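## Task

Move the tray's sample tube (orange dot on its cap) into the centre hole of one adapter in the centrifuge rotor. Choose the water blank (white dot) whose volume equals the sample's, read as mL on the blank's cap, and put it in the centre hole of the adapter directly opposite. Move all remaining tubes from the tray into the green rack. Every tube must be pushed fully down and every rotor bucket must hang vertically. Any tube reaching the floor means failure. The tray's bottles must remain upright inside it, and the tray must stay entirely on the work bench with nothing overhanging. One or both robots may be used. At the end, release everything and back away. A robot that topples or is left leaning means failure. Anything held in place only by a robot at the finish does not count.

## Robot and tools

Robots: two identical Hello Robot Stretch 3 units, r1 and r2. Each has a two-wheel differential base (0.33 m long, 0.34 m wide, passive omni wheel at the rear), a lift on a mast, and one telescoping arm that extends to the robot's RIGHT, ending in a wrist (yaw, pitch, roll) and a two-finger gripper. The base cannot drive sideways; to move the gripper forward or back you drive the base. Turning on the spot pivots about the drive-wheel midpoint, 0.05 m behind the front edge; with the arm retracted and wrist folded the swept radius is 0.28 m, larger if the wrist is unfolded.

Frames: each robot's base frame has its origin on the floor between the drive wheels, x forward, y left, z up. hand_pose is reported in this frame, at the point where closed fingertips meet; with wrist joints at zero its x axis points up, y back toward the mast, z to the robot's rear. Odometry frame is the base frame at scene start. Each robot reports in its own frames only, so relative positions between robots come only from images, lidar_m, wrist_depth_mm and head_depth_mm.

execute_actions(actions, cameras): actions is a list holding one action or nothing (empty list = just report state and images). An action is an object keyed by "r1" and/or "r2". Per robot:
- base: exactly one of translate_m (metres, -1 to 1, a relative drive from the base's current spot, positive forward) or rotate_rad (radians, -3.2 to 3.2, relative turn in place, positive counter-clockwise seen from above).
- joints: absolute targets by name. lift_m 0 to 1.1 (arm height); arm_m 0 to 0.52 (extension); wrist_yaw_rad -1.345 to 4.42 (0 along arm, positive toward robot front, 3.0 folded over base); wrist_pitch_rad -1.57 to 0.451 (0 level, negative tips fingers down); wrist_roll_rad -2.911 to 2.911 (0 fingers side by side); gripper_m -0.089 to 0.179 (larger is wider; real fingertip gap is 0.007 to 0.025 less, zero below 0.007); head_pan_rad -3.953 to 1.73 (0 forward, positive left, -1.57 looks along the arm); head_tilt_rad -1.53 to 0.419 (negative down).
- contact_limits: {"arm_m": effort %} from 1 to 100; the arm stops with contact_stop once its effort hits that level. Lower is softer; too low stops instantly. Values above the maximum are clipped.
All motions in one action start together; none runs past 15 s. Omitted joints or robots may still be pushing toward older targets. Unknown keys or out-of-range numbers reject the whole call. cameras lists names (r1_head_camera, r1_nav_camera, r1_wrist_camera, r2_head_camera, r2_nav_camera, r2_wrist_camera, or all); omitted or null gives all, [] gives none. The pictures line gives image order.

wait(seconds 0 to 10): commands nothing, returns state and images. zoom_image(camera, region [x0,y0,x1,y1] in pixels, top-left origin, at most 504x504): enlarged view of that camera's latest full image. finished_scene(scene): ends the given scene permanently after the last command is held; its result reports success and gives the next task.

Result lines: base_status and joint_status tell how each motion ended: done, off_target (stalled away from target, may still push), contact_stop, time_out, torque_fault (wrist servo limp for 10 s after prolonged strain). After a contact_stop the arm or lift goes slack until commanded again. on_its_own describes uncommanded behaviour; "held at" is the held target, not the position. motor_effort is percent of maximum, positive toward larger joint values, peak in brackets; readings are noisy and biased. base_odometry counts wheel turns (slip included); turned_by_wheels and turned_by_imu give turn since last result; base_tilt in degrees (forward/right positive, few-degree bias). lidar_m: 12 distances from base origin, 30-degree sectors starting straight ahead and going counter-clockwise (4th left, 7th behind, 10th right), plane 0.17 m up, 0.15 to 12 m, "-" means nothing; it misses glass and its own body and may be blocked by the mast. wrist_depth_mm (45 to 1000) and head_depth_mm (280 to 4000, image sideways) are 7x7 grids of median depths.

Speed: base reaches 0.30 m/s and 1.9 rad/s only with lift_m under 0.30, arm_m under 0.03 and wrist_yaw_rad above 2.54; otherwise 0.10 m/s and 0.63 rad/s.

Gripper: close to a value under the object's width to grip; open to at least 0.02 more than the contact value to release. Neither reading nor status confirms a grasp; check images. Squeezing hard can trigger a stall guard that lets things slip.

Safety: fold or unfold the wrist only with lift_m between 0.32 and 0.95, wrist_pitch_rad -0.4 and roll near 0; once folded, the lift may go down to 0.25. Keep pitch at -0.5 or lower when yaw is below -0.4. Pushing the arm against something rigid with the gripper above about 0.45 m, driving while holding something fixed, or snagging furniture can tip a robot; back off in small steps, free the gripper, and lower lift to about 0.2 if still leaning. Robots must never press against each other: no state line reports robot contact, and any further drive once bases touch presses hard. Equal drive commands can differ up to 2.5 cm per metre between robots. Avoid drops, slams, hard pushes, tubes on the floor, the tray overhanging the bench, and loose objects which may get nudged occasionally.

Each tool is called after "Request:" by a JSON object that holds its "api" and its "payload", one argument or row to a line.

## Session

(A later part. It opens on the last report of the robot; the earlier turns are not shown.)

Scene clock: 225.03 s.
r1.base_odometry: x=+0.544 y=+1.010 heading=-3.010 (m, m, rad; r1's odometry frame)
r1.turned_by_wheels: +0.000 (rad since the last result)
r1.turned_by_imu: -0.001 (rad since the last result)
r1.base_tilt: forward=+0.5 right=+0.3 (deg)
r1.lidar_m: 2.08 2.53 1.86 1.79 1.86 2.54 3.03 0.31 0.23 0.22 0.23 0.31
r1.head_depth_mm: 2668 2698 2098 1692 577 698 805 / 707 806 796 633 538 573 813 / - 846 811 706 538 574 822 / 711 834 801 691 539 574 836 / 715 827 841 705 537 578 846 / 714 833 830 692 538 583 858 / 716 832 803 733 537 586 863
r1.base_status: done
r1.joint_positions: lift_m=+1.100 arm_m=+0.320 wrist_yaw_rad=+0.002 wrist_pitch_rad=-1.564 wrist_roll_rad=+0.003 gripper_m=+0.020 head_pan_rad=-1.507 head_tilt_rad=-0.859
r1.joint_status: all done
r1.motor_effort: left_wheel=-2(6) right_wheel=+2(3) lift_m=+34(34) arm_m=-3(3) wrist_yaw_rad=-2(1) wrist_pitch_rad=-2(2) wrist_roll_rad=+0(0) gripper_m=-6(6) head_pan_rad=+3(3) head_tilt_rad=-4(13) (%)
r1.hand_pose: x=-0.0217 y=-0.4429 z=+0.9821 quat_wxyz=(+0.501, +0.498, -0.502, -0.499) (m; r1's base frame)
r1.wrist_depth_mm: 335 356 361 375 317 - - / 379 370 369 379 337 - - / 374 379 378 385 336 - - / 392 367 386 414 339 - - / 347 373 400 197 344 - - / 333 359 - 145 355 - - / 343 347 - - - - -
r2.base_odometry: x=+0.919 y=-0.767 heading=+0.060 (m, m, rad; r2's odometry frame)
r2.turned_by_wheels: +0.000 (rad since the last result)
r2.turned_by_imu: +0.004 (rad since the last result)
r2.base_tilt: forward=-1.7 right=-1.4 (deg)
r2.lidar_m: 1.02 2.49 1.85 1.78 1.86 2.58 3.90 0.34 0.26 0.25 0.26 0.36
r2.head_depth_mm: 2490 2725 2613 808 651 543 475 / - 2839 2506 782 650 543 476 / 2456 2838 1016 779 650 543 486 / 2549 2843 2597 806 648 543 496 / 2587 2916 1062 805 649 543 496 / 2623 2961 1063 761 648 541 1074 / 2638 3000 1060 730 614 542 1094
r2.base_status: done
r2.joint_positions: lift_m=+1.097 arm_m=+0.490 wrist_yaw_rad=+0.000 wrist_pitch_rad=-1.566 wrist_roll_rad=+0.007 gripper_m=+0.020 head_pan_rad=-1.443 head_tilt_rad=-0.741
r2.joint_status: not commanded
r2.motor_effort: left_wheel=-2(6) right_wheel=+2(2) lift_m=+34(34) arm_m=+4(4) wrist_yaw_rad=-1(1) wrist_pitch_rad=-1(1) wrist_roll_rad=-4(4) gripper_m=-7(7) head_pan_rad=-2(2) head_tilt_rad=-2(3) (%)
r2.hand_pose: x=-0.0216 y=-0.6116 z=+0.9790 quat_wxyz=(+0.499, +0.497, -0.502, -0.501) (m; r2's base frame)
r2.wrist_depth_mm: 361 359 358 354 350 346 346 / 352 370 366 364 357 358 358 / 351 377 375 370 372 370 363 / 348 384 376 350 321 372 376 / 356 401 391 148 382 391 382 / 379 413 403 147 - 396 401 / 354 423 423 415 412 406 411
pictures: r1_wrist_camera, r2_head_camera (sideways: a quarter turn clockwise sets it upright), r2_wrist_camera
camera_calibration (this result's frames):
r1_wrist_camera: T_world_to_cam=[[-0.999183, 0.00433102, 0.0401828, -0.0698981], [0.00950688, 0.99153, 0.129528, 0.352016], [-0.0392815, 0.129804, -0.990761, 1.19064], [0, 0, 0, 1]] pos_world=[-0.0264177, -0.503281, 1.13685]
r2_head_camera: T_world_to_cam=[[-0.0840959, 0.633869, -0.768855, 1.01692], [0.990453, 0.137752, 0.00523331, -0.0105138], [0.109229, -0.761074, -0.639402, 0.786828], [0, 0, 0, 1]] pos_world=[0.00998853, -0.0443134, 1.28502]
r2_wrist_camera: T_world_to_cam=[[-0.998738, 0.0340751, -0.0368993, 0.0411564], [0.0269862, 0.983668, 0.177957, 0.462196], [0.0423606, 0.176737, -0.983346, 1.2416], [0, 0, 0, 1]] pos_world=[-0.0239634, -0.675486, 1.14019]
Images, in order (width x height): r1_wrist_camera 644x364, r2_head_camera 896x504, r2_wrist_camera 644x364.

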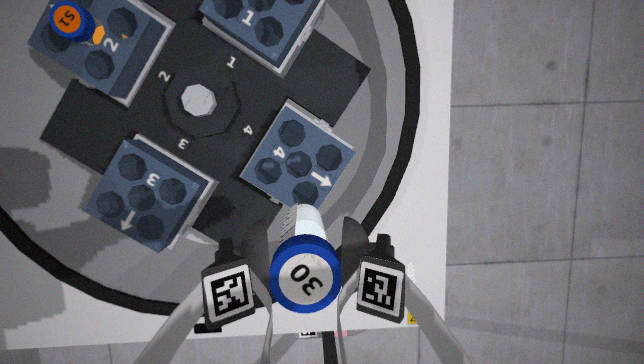

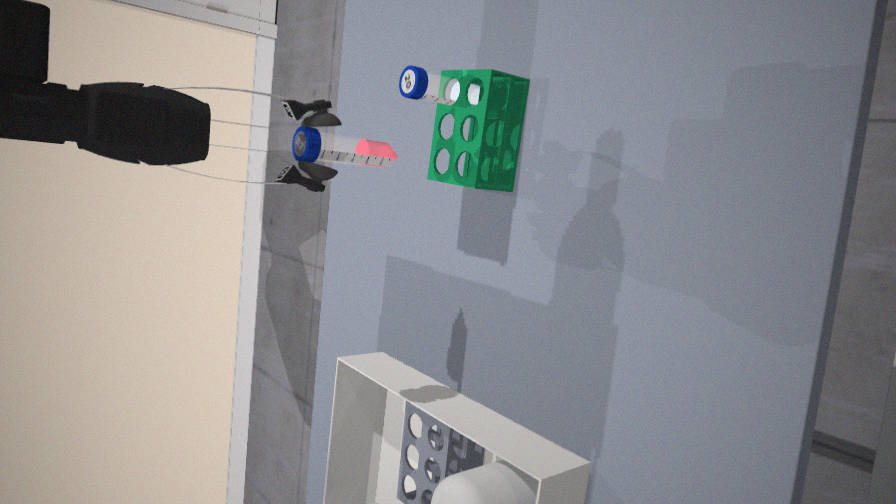

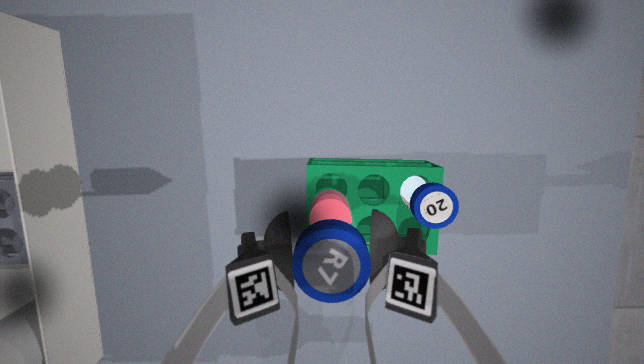

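Request:
{"api": "execute_actions", "payload": {
  "actions": [
    {"r1":{"base":{"translate_m":0.006},"joints":{"arm_m":0.352,"lift_m":0.985}},"r2":{"base":{"translate_m":-0.004},"joints":{"arm_m":0.495,"lift_m":1.03}}}
  ],
  "cameras": ["r1_head_camera","r1_wrist_camera","r2_head_camera","r2_wrist_camera"]
}}

Scene clock: 232.77 s.
r1.base_odometry: x=+0.538 y=+1.009 heading=-3.010 (m, m, rad; r1's odometry frame)
r1.turned_by_wheels: +0.000 (rad since the last result)
r1.turned_by_imu: -0.001 (rad since the last result)
r1.base_tilt: forward=+0.6 right=+0.2 (deg)
r1.lidar_m: 2.07 2.53 1.86 1.79 1.86 2.55 3.05 0.31 0.23 0.22 0.23 0.31
r1.head_depth_mm: 2797 2649 2123 1699 563 687 806 / - 829 770 634 539 574 812 / - - 814 685 538 574 830 / 709 830 828 681 538 575 838 / 712 828 843 706 538 579 845 / 712 829 829 717 539 582 862 / 716 829 793 764 538 588 869
r1.base_status: done
r1.joint_positions: lift_m=+0.985 arm_m=+0.352 wrist_yaw_rad=+0.002 wrist_pitch_rad=-1.564 wrist_roll_rad=+0.003 gripper_m=+0.020 head_pan_rad=-1.507 head_tilt_rad=-0.859
r1.joint_status: all done
r1.motor_effort: left_wheel=-2(3) right_wheel=+2(8) lift_m=+24(34) arm_m=+3(3) wrist_yaw_rad=-1(2) wrist_pitch_rad=-2(2) wrist_roll_rad=+0(0) gripper_m=-5(7) head_pan_rad=+3(3) head_tilt_rad=-3(3) (%)
r1.hand_pose: x=-0.0217 y=-0.4744 z=+0.8675 quat_wxyz=(+0.501, +0.498, -0.502, -0.499) (m; r1's base frame)
r1.wrist_depth_mm: 231 253 235 264 266 206 - / 239 259 263 268 269 210 - / 263 245 266 271 317 216 - / 267 272 273 281 287 222 - / 248 261 279 198 255 228 - / 260 282 - 145 229 233 - / 278 304 316 275 234 240 -
r2.base_odometry: x=+0.915 y=-0.767 heading=+0.059 (m, m, rad; r2's odometry frame)
r2.turned_by_wheels: +0.000 (rad since the last result)
r2.turned_by_imu: +0.001 (rad since the last result)
r2.base_tilt: forward=-1.7 right=-1.3 (deg)
r2.lidar_m: 1.02 2.49 1.84 1.78 1.86 2.57 3.91 0.34 0.26 0.25 0.26 0.36
r2.head_depth_mm: - 2731 2604 806 651 543 476 / - 2770 2588 726 650 544 476 / 2504 2780 2601 755 650 543 486 / 2539 2847 2605 805 649 542 497 / 2570 2941 1061 805 648 542 496 / 2620 2958 1060 766 649 543 1073 / 2666 3025 1060 732 615 542 1091
r2.base_status: done
r2.joint_positions: lift_m=+1.030 arm_m=+0.495 wrist_yaw_rad=+0.000 wrist_pitch_rad=-1.566 wrist_roll_rad=+0.007 gripper_m=+0.020 head_pan_rad=-1.443 head_tilt_rad=-0.741
r2.joint_status: all done
r2.motor_effort: left_wheel=-1(5) right_wheel=+2(3) lift_m=+19(30) arm_m=+4(5) wrist_yaw_rad=+0(1) wrist_pitch_rad=-1(1) wrist_roll_rad=-4(4) gripper_m=-7(7) head_pan_rad=-2(2) head_tilt_rad=-4(4) (%)
r2.hand_pose: x=-0.0216 y=-0.6166 z=+0.9127 quat_wxyz=(+0.499, +0.497, -0.502, -0.501) (m; r2's base frame)
r2.wrist_depth_mm: 297 297 292 293 289 289 285 / 303 305 298 300 298 297 295 / 311 309 307 304 307 304 300 / 316 319 315 309 285 312 309 / 328 324 325 147 258 313 318 / 336 335 335 147 - 332 323 / 348 346 344 342 340 336 339
pictures: r1_head_camera (sideways: a quarter turn clockwise sets it upright), r1_wrist_camera, r2_head_camera (sideways: a quarter turn clockwise sets it upright), r2_wrist_camera
camera_calibration (this result's frames):
r1_head_camera: T_world_to_cam=[[-0.0417012, 0.760714, -0.647746, 0.866013], [0.999028, 0.0410353, -0.0161244, 0.00781407], [0.0143144, -0.647789, -0.761686, 0.950992], [0, 0, 0, 1]] pos_world=[0.0146945, -0.0430678, 1.28544]
r1_wrist_camera: T_world_to_cam=[[-0.999183, 0.00432683, 0.0401834, -0.0651618], [0.00950726, 0.991516, 0.12964, 0.397899], [-0.0392816, 0.129916, -0.990747, 1.08126], [0, 0, 0, 1]] pos_world=[-0.0264177, -0.534714, 1.02229]
r2_head_camera: T_world_to_cam=[[-0.0840959, 0.633869, -0.768855, 1.01692], [0.990453, 0.137752, 0.00523331, -0.0105138], [0.109228, -0.761075, -0.639402, 0.786828], [0, 0, 0, 1]] pos_world=[0.00998852, -0.0443134, 1.28502]
r2_wrist_camera: T_world_to_cam=[[-0.998738, 0.0340735, -0.0368983, 0.0388804], [0.0269835, 0.983663, 0.177987, 0.478859], [0.0423601, 0.176766, -0.983341, 1.17736], [0, 0, 0, 1]] pos_world=[-0.0239632, -0.680479, 1.07395]
Images, in order (width x height): r1_head_camera 896x504, r1_wrist_camera 644x364, r2_head_camera 896x504, r2_wrist_camera 644x364.

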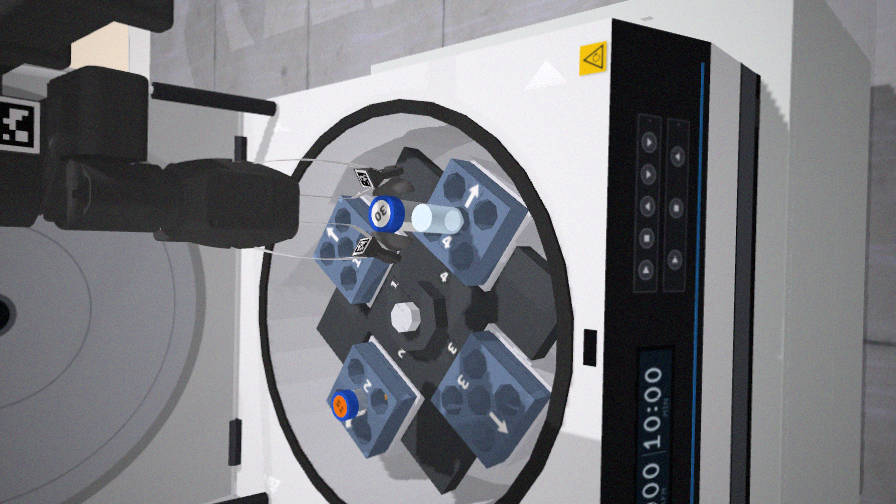

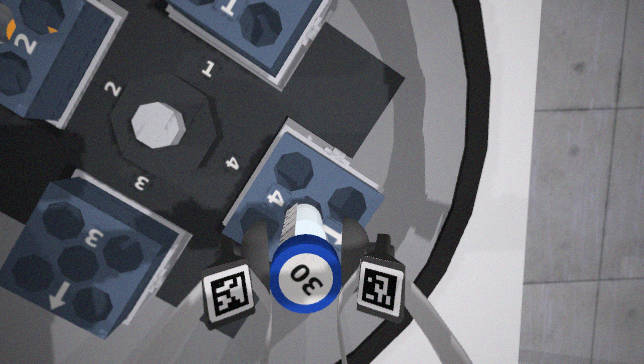

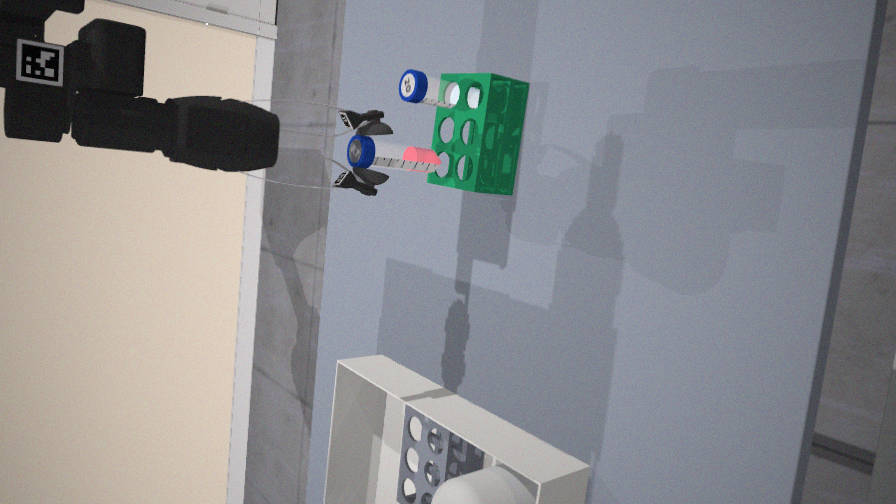

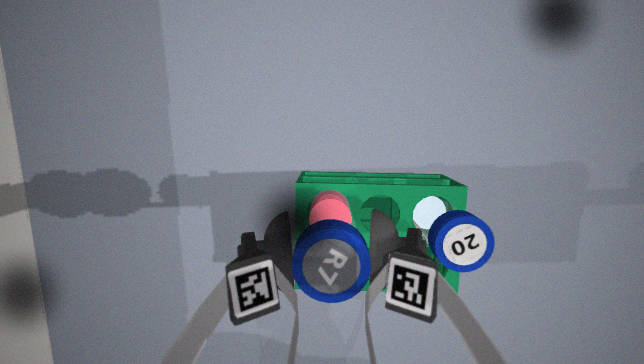

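Request:
{"api": "execute_actions", "payload": {
  "actions": [
    {"r1":{"base":{"translate_m":0.003},"joints":{"lift_m":0.96}},"r2":{"joints":{"arm_m":0.488,"lift_m":1.028}}}
  ],
  "cameras": ["r2_wrist_camera"]
}}

Request:
{"api": "execute_actions", "payload": {
  "actions": [
    {"r1":{"joints":{"lift_m":0.912}},"r2":{"joints":{"lift_m":0.985}}}
  ],
  "cameras": ["r1_head_camera","r2_head_camera","r2_wrist_camera"]
}}

Scene clock: 242.13 s.
r1.base_odometry: x=+0.535 y=+1.008 heading=-3.010 (m, m, rad; r1's odometry frame)
r1.turned_by_wheels: +0.000 (rad since the last result)
r1.turned_by_imu: -0.001 (rad since the last result)
r1.base_tilt: forward=+0.6 right=+0.3 (deg)
r1.lidar_m: 2.07 2.53 1.86 1.79 1.86 2.55 3.04 0.31 0.23 0.22 0.23 0.31
r1.head_depth_mm: - 2569 2117 1661 552 687 807 / - 864 777 645 539 573 817 / - - 823 681 538 573 829 / 709 819 809 681 538 575 840 / 712 830 844 705 538 577 849 / 713 826 828 692 538 583 857 / 714 835 800 754 538 585 867
r1.base_status: done
r1.joint_positions: lift_m=+0.960 arm_m=+0.352 wrist_yaw_rad=+0.002 wrist_pitch_rad=-1.564 wrist_roll_rad=+0.003 gripper_m=+0.020 head_pan_rad=-1.507 head_tilt_rad=-0.859
r1.joint_status: all done
r1.motor_effort: left_wheel=-2(3) right_wheel=+2(8) lift_m=+23(22) arm_m=+4(4) wrist_yaw_rad=-1(1) wrist_pitch_rad=-2(2) wrist_roll_rad=+0(1) gripper_m=-6(6) head_pan_rad=+2(3) head_tilt_rad=-4(4) (%)
r1.hand_pose: x=-0.0217 y=-0.4744 z=+0.8425 quat_wxyz=(+0.501, +0.498, -0.502, -0.499) (m; r1's base frame)
r1.wrist_depth_mm: 211 232 230 240 264 182 985 / 233 220 240 242 247 186 - / 239 219 244 249 288 191 - / 243 245 247 238 277 196 - / 225 251 254 200 242 200 - / 232 249 - 145 207 206 - / 243 290 298 276 209 209 -
r2.base_odometry: x=+0.915 y=-0.767 heading=+0.059 (m, m, rad; r2's odometry frame)
r2.turned_by_wheels: +0.000 (rad since the last result)
r2.turned_by_imu: +0.001 (rad since the last result)
r2.base_tilt: forward=-1.8 right=-1.3 (deg)
r2.lidar_m: 1.02 2.48 1.85 1.78 1.86 2.58 3.91 0.34 0.25 0.25 0.26 0.36
r2.head_depth_mm: - 2718 2613 807 651 544 476 / - 2793 2623 726 650 544 476 / 2499 2814 2617 755 649 544 486 / 2538 2860 2596 805 648 542 496 / 2568 2887 1063 804 649 543 497 / 2612 2939 1062 767 649 542 1077 / 2672 3020 1057 733 617 541 1095
r2.base_status: not commanded
r2.joint_positions: lift_m=+1.028 arm_m=+0.488 wrist_yaw_rad=+0.000 wrist_pitch_rad=-1.566 wrist_roll_rad=+0.007 gripper_m=+0.020 head_pan_rad=-1.443 head_tilt_rad=-0.741
r2.joint_status: all done
r2.motor_effort: left_wheel=-2(2) right_wheel=+2(1) lift_m=+19(17) arm_m=-6(8) wrist_yaw_rad=+2(1) wrist_pitch_rad=-1(1) wrist_roll_rad=-4(4) gripper_m=-7(7) head_pan_rad=-1(1) head_tilt_rad=-3(3) (%)
r2.hand_pose: x=-0.0216 y=-0.6103 z=+0.9107 quat_wxyz=(+0.499, +0.497, -0.502, -0.501) (m; r2's base frame)
r2.wrist_depth_mm: 297 292 290 291 284 289 285 / 304 298 298 296 296 293 290 / 308 309 307 305 302 302 299 / 317 316 316 282 278 307 306 / 327 325 320 147 250 312 316 / 330 335 331 148 - 325 328 / 341 347 344 340 338 338 331
pictures: r2_wrist_camera
camera_calibration (this result's frames):
r2_wrist_camera: T_world_to_cam=[[-0.998739, 0.0340531, -0.0368982, 0.0385788], [0.0269634, 0.983663, 0.177987, 0.473005], [0.0423564, 0.176767, -0.983341, 1.17428], [0, 0, 0, 1]] pos_world=[-0.0239619, -0.674166, 1.07195]
Images, in order (width x height): r2_wrist_camera 644x364.

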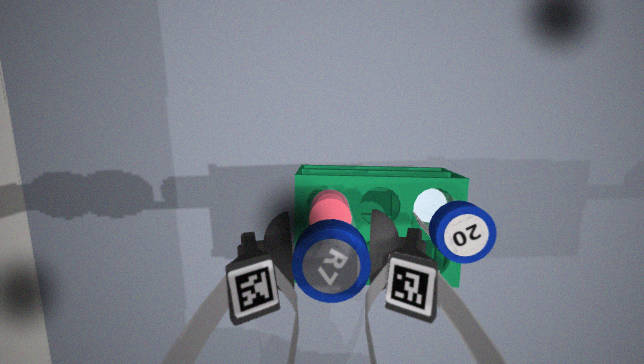

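Scene clock: 243.40 s.
r1.base_odometry: x=+0.535 y=+1.008 heading=-3.010 (m, m, rad; r1's odometry frame)
r1.turned_by_wheels: +0.000 (rad since the last result)
r1.turned_by_imu: +0.000 (rad since the last result)
r1.base_tilt: forward=+0.5 right=+0.3 (deg)
r1.lidar_m: 2.07 2.54 1.86 1.79 1.87 2.55 3.05 0.31 0.23 0.22 0.23 0.31
r1.head_depth_mm: 2637 - 2026 1029 552 686 808 / 678 - 778 645 539 571 820 / 688 - 820 690 538 572 827 / 708 827 830 687 539 577 836 / 711 831 844 706 537 580 845 / 712 832 831 693 540 583 859 / 713 832 799 756 538 587 865
r1.base_status: not commanded
r1.joint_positions: lift_m=+0.912 arm_m=+0.352 wrist_yaw_rad=+0.002 wrist_pitch_rad=-1.564 wrist_roll_rad=+0.003 gripper_m=+0.020 head_pan_rad=-1.507 head_tilt_rad=-0.859
r1.joint_status: all done
r1.motor_effort: left_wheel=-2(2) right_wheel=+3(3) lift_m=+23(23) arm_m=+3(3) wrist_yaw_rad=-1(1) wrist_pitch_rad=-2(2) wrist_roll_rad=+0(0) gripper_m=-6(6) head_pan_rad=+3(3) head_tilt_rad=-3(4) (%)
r1.hand_pose: x=-0.0217 y=-0.4744 z=+0.7945 quat_wxyz=(+0.501, +0.498, -0.502, -0.499) (m; r1's base frame)
r1.wrist_depth_mm: 184 187 187 192 223 165 136 / 171 172 193 195 199 174 140 / 172 174 197 200 261 176 143 / 197 191 200 202 274 172 147 / 195 204 180 179 223 165 151 / 183 209 - 145 207 155 155 / 184 214 217 243 203 157 159
r2.base_odometry: x=+0.915 y=-0.767 heading=+0.059 (m, m, rad; r2's odometry frame)
r2.turned_by_wheels: +0.000 (rad since the last result)
r2.turned_by_imu: +0.000 (rad since the last result)
r2.base_tilt: forward=-1.8 right=-1.3 (deg)
r2.lidar_m: 1.02 2.49 1.84 1.78 1.86 2.58 3.91 0.34 0.26 0.25 0.26 0.36
r2.head_depth_mm: 2339 2761 2605 809 650 543 476 / 2380 - 1019 713 650 543 475 / 2481 2806 1020 736 651 544 486 / 2536 2838 2619 804 650 543 496 / 2566 2920 1060 804 649 542 496 / 2614 2974 1058 767 648 542 1076 / 2648 3023 1061 732 615 540 1098
r2.base_status: not commanded
r2.joint_positions: lift_m=+0.985 arm_m=+0.488 wrist_yaw_rad=+0.000 wrist_pitch_rad=-1.566 wrist_roll_rad=+0.007 gripper_m=+0.020 head_pan_rad=-1.443 head_tilt_rad=-0.741
r2.joint_status: all done
r2.motor_effort: left_wheel=-1(1) right_wheel=+2(2) lift_m=+19(19) arm_m=-6(6) wrist_yaw_rad=-1(1) wrist_pitch_rad=-1(1) wrist_roll_rad=-4(4) gripper_m=-7(7) head_pan_rad=-2(2) head_tilt_rad=-3(3) (%)
r2.hand_pose: x=-0.0216 y=-0.6103 z=+0.8677 quat_wxyz=(+0.499, +0.497, -0.502, -0.501) (m; r2's base frame)
r2.wrist_depth_mm: 252 251 246 247 249 246 245 / 262 258 256 254 254 252 250 / 265 267 264 263 261 257 257 / 273 271 272 239 238 264 264 / 281 281 277 148 222 161 270 / 291 289 285 147 - 154 278 / 298 299 292 294 290 287 288
pictures: r1_head_camera (sideways: a quarter turn clockwise sets it upright), r2_head_camera (sideways: a quarter turn clockwise sets it upright), r2_wrist_camera
camera_calibration (this result's frames):
r1_head_camera: T_world_to_cam=[[-0.0417012, 0.760714, -0.647746, 0.866013], [0.999028, 0.0410353, -0.0161244, 0.00781407], [0.0143144, -0.647789, -0.761686, 0.950992], [0, 0, 0, 1]] pos_world=[0.0146945, -0.0430678, 1.28544]
r2_head_camera: T_world_to_cam=[[-0.0840959, 0.633869, -0.768855, 1.01692], [0.990453, 0.137752, 0.00523331, -0.0105138], [0.109228, -0.761074, -0.639402, 0.786828], [0, 0, 0, 1]] pos_world=[0.00998852, -0.0443134, 1.28502]
r2_wrist_camera: T_world_to_cam=[[-0.998739, 0.0340524, -0.0368982, 0.036992], [0.0269628, 0.983663, 0.177987, 0.480655], [0.0423563, 0.176767, -0.983341, 1.132], [0, 0, 0, 1]] pos_world=[-0.0239619, -0.674164, 1.02896]
Images, in order (width x height): r1_head_camera 896x504, r2_head_camera 896x504, r2_wrist_camera 644x364.

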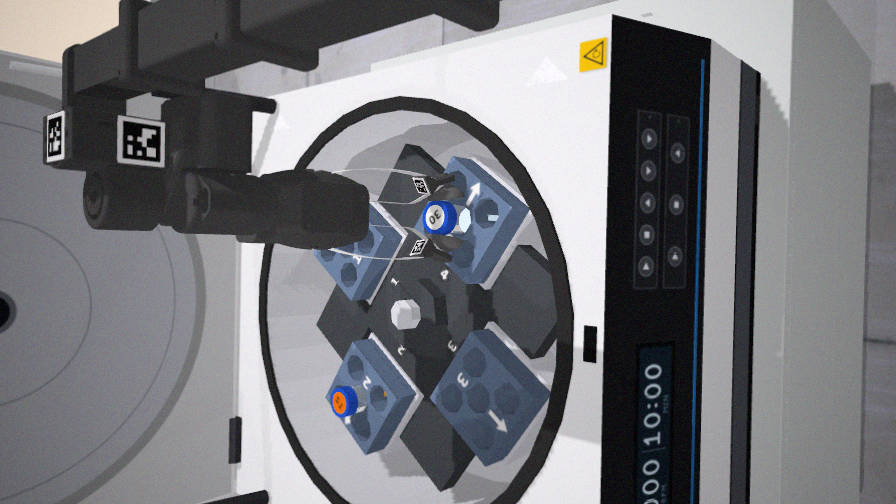

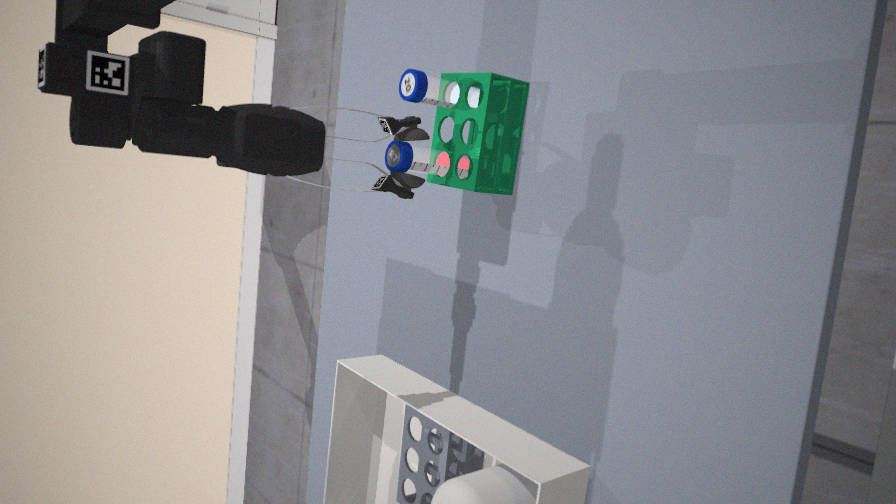

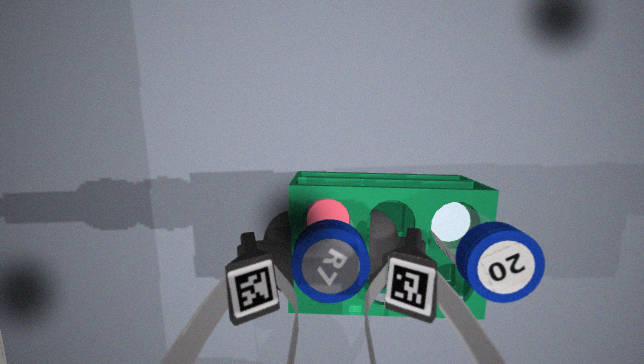

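Request:
{"api": "execute_actions", "payload": {
  "actions": [
    {"r1":{"joints":{"gripper_m":0.06}},"r2":{"joints":{"gripper_m":0.058}}}
  ],
  "cameras": []
}}

Request:
{"api": "execute_actions", "payload": {
  "actions": [
    {"r1":{"joints":{"lift_m":1.09}},"r2":{"joints":{"lift_m":1.097}}}
  ],
  "cameras": ["r1_wrist_camera","r2_wrist_camera"]
}}

Request:
{"api": "execute_actions", "payload": {
  "actions": [
    {"r1":{"joints":{"arm_m":0.0}},"r2":{"base":{"translate_m":0.517},"joints":{"arm_m":0.45,"wrist_roll_rad":1.57}}}
  ],
  "cameras": ["r2_wrist_camera","r2_head_camera"]
}}

Scene clock: 260.77 s.
r1.base_odometry: x=+0.535 y=+1.008 heading=-3.010 (m, m, rad; r1's odometry frame)
r1.turned_by_wheels: +0.000 (rad since the last result)
r1.turned_by_imu: -0.001 (rad since the last result)
r1.base_tilt: forward=+0.5 right=+0.3 (deg)
r1.lidar_m: 2.07 2.54 1.85 1.79 1.86 2.55 3.02 0.31 0.23 0.22 0.23 0.31
r1.head_depth_mm: 2650 - 2017 1034 551 688 806 / 680 - 779 646 540 573 814 / 688 - 817 699 538 575 826 / 710 826 824 684 538 578 839 / 713 827 849 709 538 578 848 / 715 834 830 693 537 583 858 / 714 832 799 759 539 588 873
r1.base_status: not commanded
r1.joint_positions: lift_m=+0.912 arm_m=+0.352 wrist_yaw_rad=+0.002 wrist_pitch_rad=-1.564 wrist_roll_rad=+0.003 gripper_m=+0.060 head_pan_rad=-1.507 head_tilt_rad=-0.859
r1.joint_status: all done
r1.motor_effort: left_wheel=-2(1) right_wheel=+3(3) lift_m=+23(23) arm_m=+3(4) wrist_yaw_rad=-2(1) wrist_pitch_rad=-2(2) wrist_roll_rad=+1(1) gripper_m=-1(82) head_pan_rad=+3(3) head_tilt_rad=-3(3) (%)
r1.hand_pose: x=-0.0217 y=-0.4744 z=+0.7945 quat_wxyz=(+0.501, +0.498, -0.502, -0.499) (m; r1's base frame)
r1.wrist_depth_mm: 184 186 187 192 221 166 136 / 171 171 193 195 198 174 140 / 172 175 196 199 262 175 143 / 197 190 200 201 276 171 147 / 197 204 181 179 227 166 151 / 183 210 186 155 203 155 155 / 183 216 216 244 202 157 159
r2.base_odometry: x=+0.915 y=-0.767 heading=+0.059 (m, m, rad; r2's odometry frame)
r2.turned_by_wheels: +0.000 (rad since the last result)
r2.turned_by_imu: +0.001 (rad since the last result)
r2.base_tilt: forward=-1.6 right=-1.3 (deg)
r2.lidar_m: 1.02 2.49 1.84 1.78 1.86 2.58 3.90 0.34 0.26 0.25 0.26 0.36
r2.head_depth_mm: 2347 2771 2617 808 650 543 476 / 2398 - 1758 715 651 544 476 / 2502 2786 1020 735 650 544 486 / 2510 2873 2599 806 650 543 496 / 2579 2895 1059 807 648 544 496 / 2608 2980 1065 767 648 543 1081 / 2649 3027 1062 732 615 542 1094
r2.base_status: not commanded
r2.joint_positions: lift_m=+0.985 arm_m=+0.488 wrist_yaw_rad=+0.000 wrist_pitch_rad=-1.566 wrist_roll_rad=+0.007 gripper_m=+0.058 head_pan_rad=-1.443 head_tilt_rad=-0.741
r2.joint_status: all done
r2.motor_effort: left_wheel=-2(2) right_wheel=+1(2) lift_m=+19(19) arm_m=-6(6) wrist_yaw_rad=+0(0) wrist_pitch_rad=-1(1) wrist_roll_rad=-4(4) gripper_m=+1(78) head_pan_rad=-1(1) head_tilt_rad=-3(4) (%)
r2.hand_pose: x=-0.0216 y=-0.6103 z=+0.8677 quat_wxyz=(+0.499, +0.497, -0.502, -0.501) (m; r2's base frame)
r2.wrist_depth_mm: 254 251 253 248 248 246 243 / 259 259 256 257 256 253 249 / 269 266 261 263 259 260 255 / 273 271 271 240 238 265 264 / 284 279 277 158 221 161 273 / 290 290 - 220 - 153 278 / 301 296 297 294 291 287 287
pictures: none
No camera images: the call's "cameras" was empty. Leave "cameras" out to get every camera's image.

Scene clock: 263.23 s.
r1.base_odometry: x=+0.535 y=+1.008 heading=-3.010 (m, m, rad; r1's odometry frame)
r1.turned_by_wheels: +0.000 (rad since the last result)
r1.turned_by_imu: +0.000 (rad since the last result)
r1.base_tilt: forward=+0.5 right=+0.2 (deg)
r1.lidar_m: 2.06 2.53 1.85 1.79 1.86 2.55 3.04 0.31 0.23 0.22 0.23 0.31
r1.head_depth_mm: 2697 2673 2127 1653 551 686 805 / 707 824 780 646 537 573 817 / - 843 820 699 540 574 826 / 710 827 802 697 539 575 837 / 713 829 843 706 538 578 846 / 713 832 829 694 536 581 863 / 717 832 800 759 538 587 865
r1.base_status: not commanded
r1.joint_positions: lift_m=+1.090 arm_m=+0.352 wrist_yaw_rad=+0.002 wrist_pitch_rad=-1.564 wrist_roll_rad=+0.003 gripper_m=+0.060 head_pan_rad=-1.507 head_tilt_rad=-0.859
r1.joint_status: all done
r1.motor_effort: left_wheel=-2(2) right_wheel=+3(2) lift_m=+34(34) arm_m=+3(3) wrist_yaw_rad=-2(2) wrist_pitch_rad=-2(2) wrist_roll_rad=+1(1) gripper_m=+0(1) head_pan_rad=+3(3) head_tilt_rad=-3(4) (%)
r1.hand_pose: x=-0.0217 y=-0.4744 z=+0.9721 quat_wxyz=(+0.501, +0.498, -0.502, -0.499) (m; r1's base frame)
r1.wrist_depth_mm: 332 350 348 366 305 - - / 358 346 362 377 315 - - / 368 366 353 379 324 - - / 371 374 380 358 331 - - / 366 361 396 415 336 - - / 328 377 417 370 344 - - / 331 335 346 344 348 - -
r2.base_odometry: x=+0.915 y=-0.767 heading=+0.059 (m, m, rad; r2's odometry frame)
r2.turned_by_wheels: +0.000 (rad since the last result)
r2.turned_by_imu: +0.001 (rad since the last result)
r2.base_tilt: forward=-1.7 right=-1.3 (deg)
r2.lidar_m: 1.02 2.49 1.84 1.78 1.86 2.57 3.89 0.34 0.26 0.25 0.26 0.36
r2.head_depth_mm: 2482 2724 2616 808 651 543 476 / - 2861 2621 725 650 543 476 / 2462 2845 1812 748 651 543 486 / 2523 2853 2598 806 650 544 496 / 2558 2911 1062 803 648 542 497 / 2598 2980 1061 767 648 542 1073 / 2669 3025 1057 734 615 542 1093
r2.base_status: not commanded
r2.joint_positions: lift_m=+1.097 arm_m=+0.488 wrist_yaw_rad=+0.000 wrist_pitch_rad=-1.566 wrist_roll_rad=+0.007 gripper_m=+0.058 head_pan_rad=-1.443 head_tilt_rad=-0.741
r2.joint_status: all done
r2.motor_effort: left_wheel=-2(1) right_wheel=+1(2) lift_m=+34(33) arm_m=-6(5) wrist_yaw_rad=+0(0) wrist_pitch_rad=-1(1) wrist_roll_rad=-4(4) gripper_m=+1(1) head_pan_rad=-1(1) head_tilt_rad=-3(3) (%)
r2.hand_pose: x=-0.0216 y=-0.6103 z=+0.9790 quat_wxyz=(+0.499, +0.497, -0.502, -0.501) (m; r2's base frame)
r2.wrist_depth_mm: 359 359 357 353 355 346 345 / 356 370 365 362 356 355 352 / 352 378 370 371 373 368 370 / 359 390 385 324 325 376 373 / 352 393 391 366 365 386 389 / 369 413 - 405 - 399 396 / 363 421 415 416 412 412 413
pictures: r1_wrist_camera, r2_wrist_camera
camera_calibration (this result's frames):
r1_wrist_camera: T_world_to_cam=[[-0.999183, 0.00432666, 0.0401834, -0.0693634], [0.00950709, 0.991516, 0.12964, 0.384354], [-0.0392816, 0.129916, -0.990747, 1.18486], [0, 0, 0, 1]] pos_world=[-0.0264177, -0.534725, 1.12685]
r2_wrist_camera: T_world_to_cam=[[-0.998739, 0.0340531, -0.0368982, 0.041097], [0.0269634, 0.983663, 0.177987, 0.460855], [0.0423565, 0.176767, -0.983341, 1.24139], [0, 0, 0, 1]] pos_world=[-0.0239619, -0.674163, 1.1402]
Images, in order (width x height): r1_wrist_camera 644x364, r2_wrist_camera 644x364.

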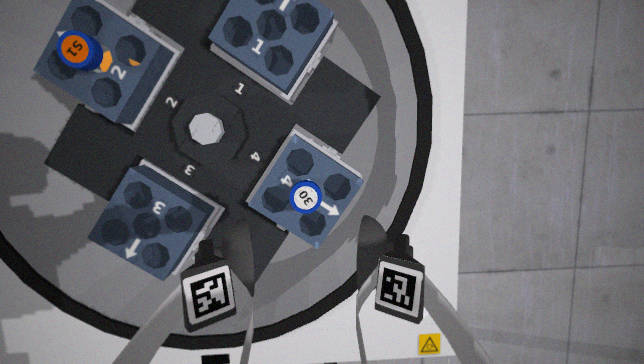

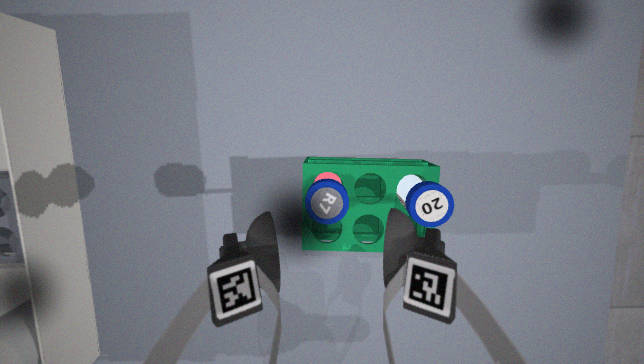

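Scene clock: 269.73 s.
r1.base_odometry: x=+0.535 y=+1.008 heading=-3.010 (m, m, rad; r1's odometry frame)
r1.turned_by_wheels: +0.000 (rad since the last result)
r1.turned_by_imu: -0.001 (rad since the last result)
r1.base_tilt: forward=+0.5 right=+0.2 (deg)
r1.lidar_m: 2.07 2.52 1.85 1.79 1.86 2.55 3.03 0.31 0.23 0.22 0.23 0.31
r1.head_depth_mm: - - - - - - 890 / - - - - - - 906 / 696 - - - - - 873 / 709 827 837 709 - 571 923 / 713 832 844 709 537 579 851 / 713 828 833 694 538 584 860 / 714 833 798 756 538 588 861
r1.base_status: not commanded
r1.joint_positions: lift_m=+1.090 arm_m=+0.000 wrist_yaw_rad=+0.002 wrist_pitch_rad=-1.564 wrist_roll_rad=+0.003 gripper_m=+0.060 head_pan_rad=-1.507 head_tilt_rad=-0.859
r1.joint_status: all done
r1.motor_effort: left_wheel=-1(2) right_wheel=+3(3) lift_m=+34(34) arm_m=-4(4) wrist_yaw_rad=-1(1) wrist_pitch_rad=-2(2) wrist_roll_rad=+0(1) gripper_m=+1(2) head_pan_rad=+3(4) head_tilt_rad=-3(2) (%)
r1.hand_pose: x=-0.0217 y=-0.1229 z=+0.9721 quat_wxyz=(+0.501, +0.498, -0.502, -0.499) (m; r1's base frame)
r1.wrist_depth_mm: 293 293 296 300 304 - - / 360 368 376 388 417 - - / - 801 - - - - - / - - - - - - - / - - - - - - - / - - - - - - - / - - - - - - -
r2.base_odometry: x=+1.432 y=-0.736 heading=+0.059 (m, m, rad; r2's odometry frame)
r2.turned_by_wheels: +0.000 (rad since the last result)
r2.turned_by_imu: -0.002 (rad since the last result)
r2.base_tilt: forward=-1.6 right=-1.4 (deg)
r2.lidar_m: 1.33 2.49 1.84 1.78 1.85 2.55 4.42 0.35 0.26 0.25 0.26 0.37
r2.head_depth_mm: 2464 2784 2634 805 584 543 476 / - 2828 2594 765 601 544 486 / 2498 2852 885 707 605 543 496 / 2535 2843 2603 778 615 542 496 / 2575 2911 1060 804 648 542 1076 / 2609 2955 1058 806 648 542 1093 / 2680 3025 1060 804 648 542 1098
r2.base_status: done
r2.joint_positions: lift_m=+1.097 arm_m=+0.450 wrist_yaw_rad=+0.000 wrist_pitch_rad=-1.566 wrist_roll_rad=+1.563 gripper_m=+0.058 head_pan_rad=-1.443 head_tilt_rad=-0.741
r2.joint_status: all done
r2.motor_effort: left_wheel=-1(2) right_wheel=+1(6) lift_m=+34(33) arm_m=-6(6) wrist_yaw_rad=-1(1) wrist_pitch_rad=-1(1) wrist_roll_rad=+5(4) gripper_m=+0(0) head_pan_rad=-1(1) head_tilt_rad=-3(3) (%)
r2.hand_pose: x=-0.0215 y=-0.5720 z=+0.9790 quat_wxyz=(+0.003, +0.002, -0.708, -0.706) (m; r2's base frame)
r2.wrist_depth_mm: 362 352 353 298 344 297 341 / 371 360 360 351 353 349 353 / 382 372 373 370 361 360 361 / 389 324 381 323 375 372 372 / 405 253 390 324 381 382 379 / 413 410 - 405 - 398 393 / 429 421 420 413 416 405 405
pictures: r2_head_camera (sideways: a quarter turn clockwise sets it upright), r2_wrist_camera
camera_calibration (this result's frames):
r2_head_camera: T_world_to_cam=[[-0.0840959, 0.633869, -0.768855, 1.01692], [0.990453, 0.137752, 0.00523331, -0.0105138], [0.109228, -0.761075, -0.639402, 0.786828], [0, 0, 0, 1]] pos_world=[0.00998852, -0.0443134, 1.28502]
r2_wrist_camera: T_world_to_cam=[[0.0197048, 0.998958, -0.0411736, 0.617963], [0.983447, -0.0119469, 0.180799, -0.128461], [0.180119, -0.0440547, -0.982658, 1.1106], [0, 0, 0, 1]] pos_world=[-0.0858822, -0.569926, 1.14001]
Images, in order (width x height): r2_head_camera 896x504, r2_wrist_camera 644x364.

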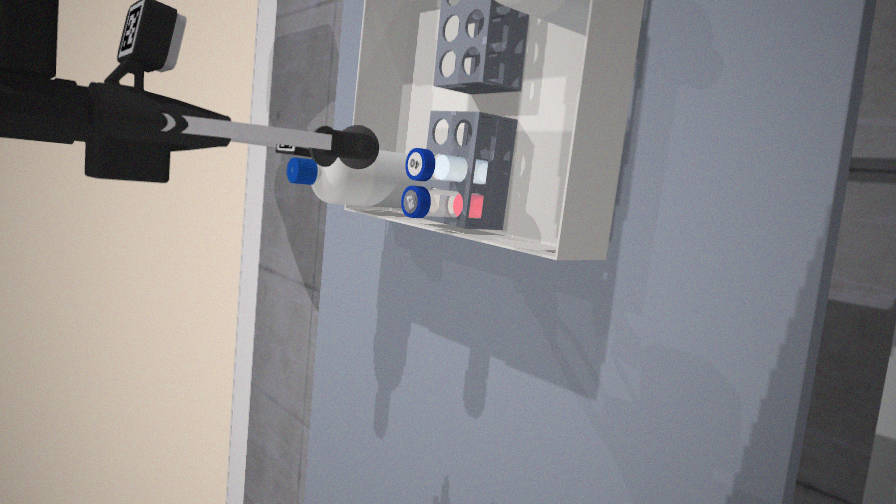

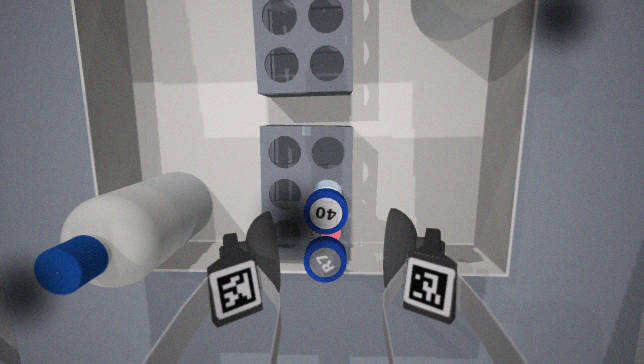

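Request:
{"api": "execute_actions", "payload": {
  "actions": [
    {"r2":{"base":{"translate_m":0.004},"joints":{"lift_m":1.015}}}
  ],
  "cameras": ["r2_wrist_camera"]
}}

Scene clock: 275.07 s.
r1.base_odometry: x=+0.535 y=+1.008 heading=-3.010 (m, m, rad; r1's odometry frame)
r1.turned_by_wheels: +0.000 (rad since the last result)
r1.turned_by_imu: -0.001 (rad since the last result)
r1.base_tilt: forward=+0.5 right=+0.2 (deg)
r1.lidar_m: 2.07 2.53 1.86 1.79 1.86 2.55 3.04 0.31 0.23 0.22 0.23 0.31
r1.head_depth_mm: - - - - - - 889 / - - - - - - 905 / 695 - - - - - 874 / 708 826 842 706 - 570 922 / 712 828 840 707 539 578 851 / 711 835 831 695 537 585 859 / 719 834 797 758 536 587 868
r1.base_status: not commanded
r1.joint_positions: lift_m=+1.090 arm_m=+0.000 wrist_yaw_rad=+0.002 wrist_pitch_rad=-1.564 wrist_roll_rad=+0.003 gripper_m=+0.060 head_pan_rad=-1.507 head_tilt_rad=-0.859
r1.joint_status: not commanded
r1.motor_effort: left_wheel=-2(2) right_wheel=+2(3) lift_m=+34(34) arm_m=-4(4) wrist_yaw_rad=-1(1) wrist_pitch_rad=-2(2) wrist_roll_rad=+1(1) gripper_m=+0(0) head_pan_rad=+3(3) head_tilt_rad=-3(3) (%)
r1.hand_pose: x=-0.0217 y=-0.1229 z=+0.9721 quat_wxyz=(+0.501, +0.498, -0.502, -0.499) (m; r1's base frame)
r1.wrist_depth_mm: 291 294 300 302 308 - - / 363 369 375 387 416 - - / - 791 984 - - - - / - - - - - - - / - - - - - - - / - - - - - - - / - - - - - - -
r2.base_odometry: x=+1.436 y=-0.736 heading=+0.059 (m, m, rad; r2's odometry frame)
r2.turned_by_wheels: +0.000 (rad since the last result)
r2.turned_by_imu: +0.001 (rad since the last result)
r2.base_tilt: forward=-1.8 right=-1.2 (deg)
r2.lidar_m: 1.33 2.49 1.84 1.78 1.85 2.56 4.41 0.36 0.26 0.25 0.26 0.37
r2.head_depth_mm: - 2751 2595 805 589 543 475 / 2385 - 1021 769 601 544 485 / 2511 2793 790 711 605 544 496 / 2519 2863 2599 806 616 543 496 / 2563 2935 1062 804 648 542 1078 / 2600 2952 1062 804 648 542 1098 / 2644 3043 1057 802 648 542 1096
r2.base_status: done
r2.joint_positions: lift_m=+1.015 arm_m=+0.450 wrist_yaw_rad=+0.000 wrist_pitch_rad=-1.566 wrist_roll_rad=+1.563 gripper_m=+0.058 head_pan_rad=-1.443 head_tilt_rad=-0.741
r2.joint_status: all done
r2.motor_effort: left_wheel=-1(3) right_wheel=+1(6) lift_m=+19(33) arm_m=-6(6) wrist_yaw_rad=+0(1) wrist_pitch_rad=-1(1) wrist_roll_rad=+5(5) gripper_m=+1(1) head_pan_rad=-2(1) head_tilt_rad=-4(4) (%)
r2.hand_pose: x=-0.0215 y=-0.5720 z=+0.8977 quat_wxyz=(+0.003, +0.002, -0.708, -0.706) (m; r2's base frame)
r2.wrist_depth_mm: 269 280 271 219 271 267 230 / 269 288 285 275 279 274 243 / 271 294 291 285 287 281 279 / 271 301 299 239 295 291 289 / 189 240 309 183 300 296 299 / 180 253 - 192 - 273 308 / 265 335 332 327 321 325 318
pictures: r2_wrist_camera
camera_calibration (this result's frames):
r2_wrist_camera: T_world_to_cam=[[0.0197704, 0.998956, -0.0411735, 0.614616], [0.983447, -0.0120115, 0.180799, -0.113811], [0.180116, -0.0440665, -0.982658, 1.03077], [0, 0, 0, 1]] pos_world=[-0.0858821, -0.56992, 1.05878]
Images, in order (width x height): r2_wrist_camera 644x364.

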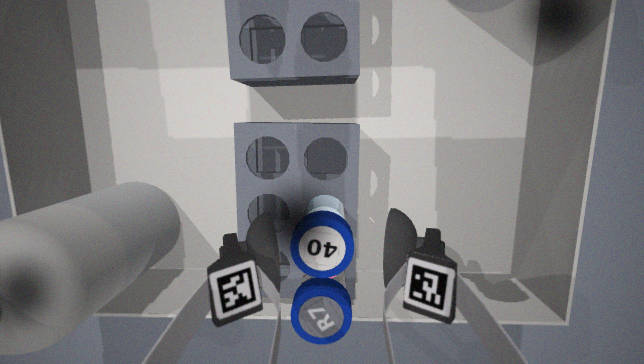

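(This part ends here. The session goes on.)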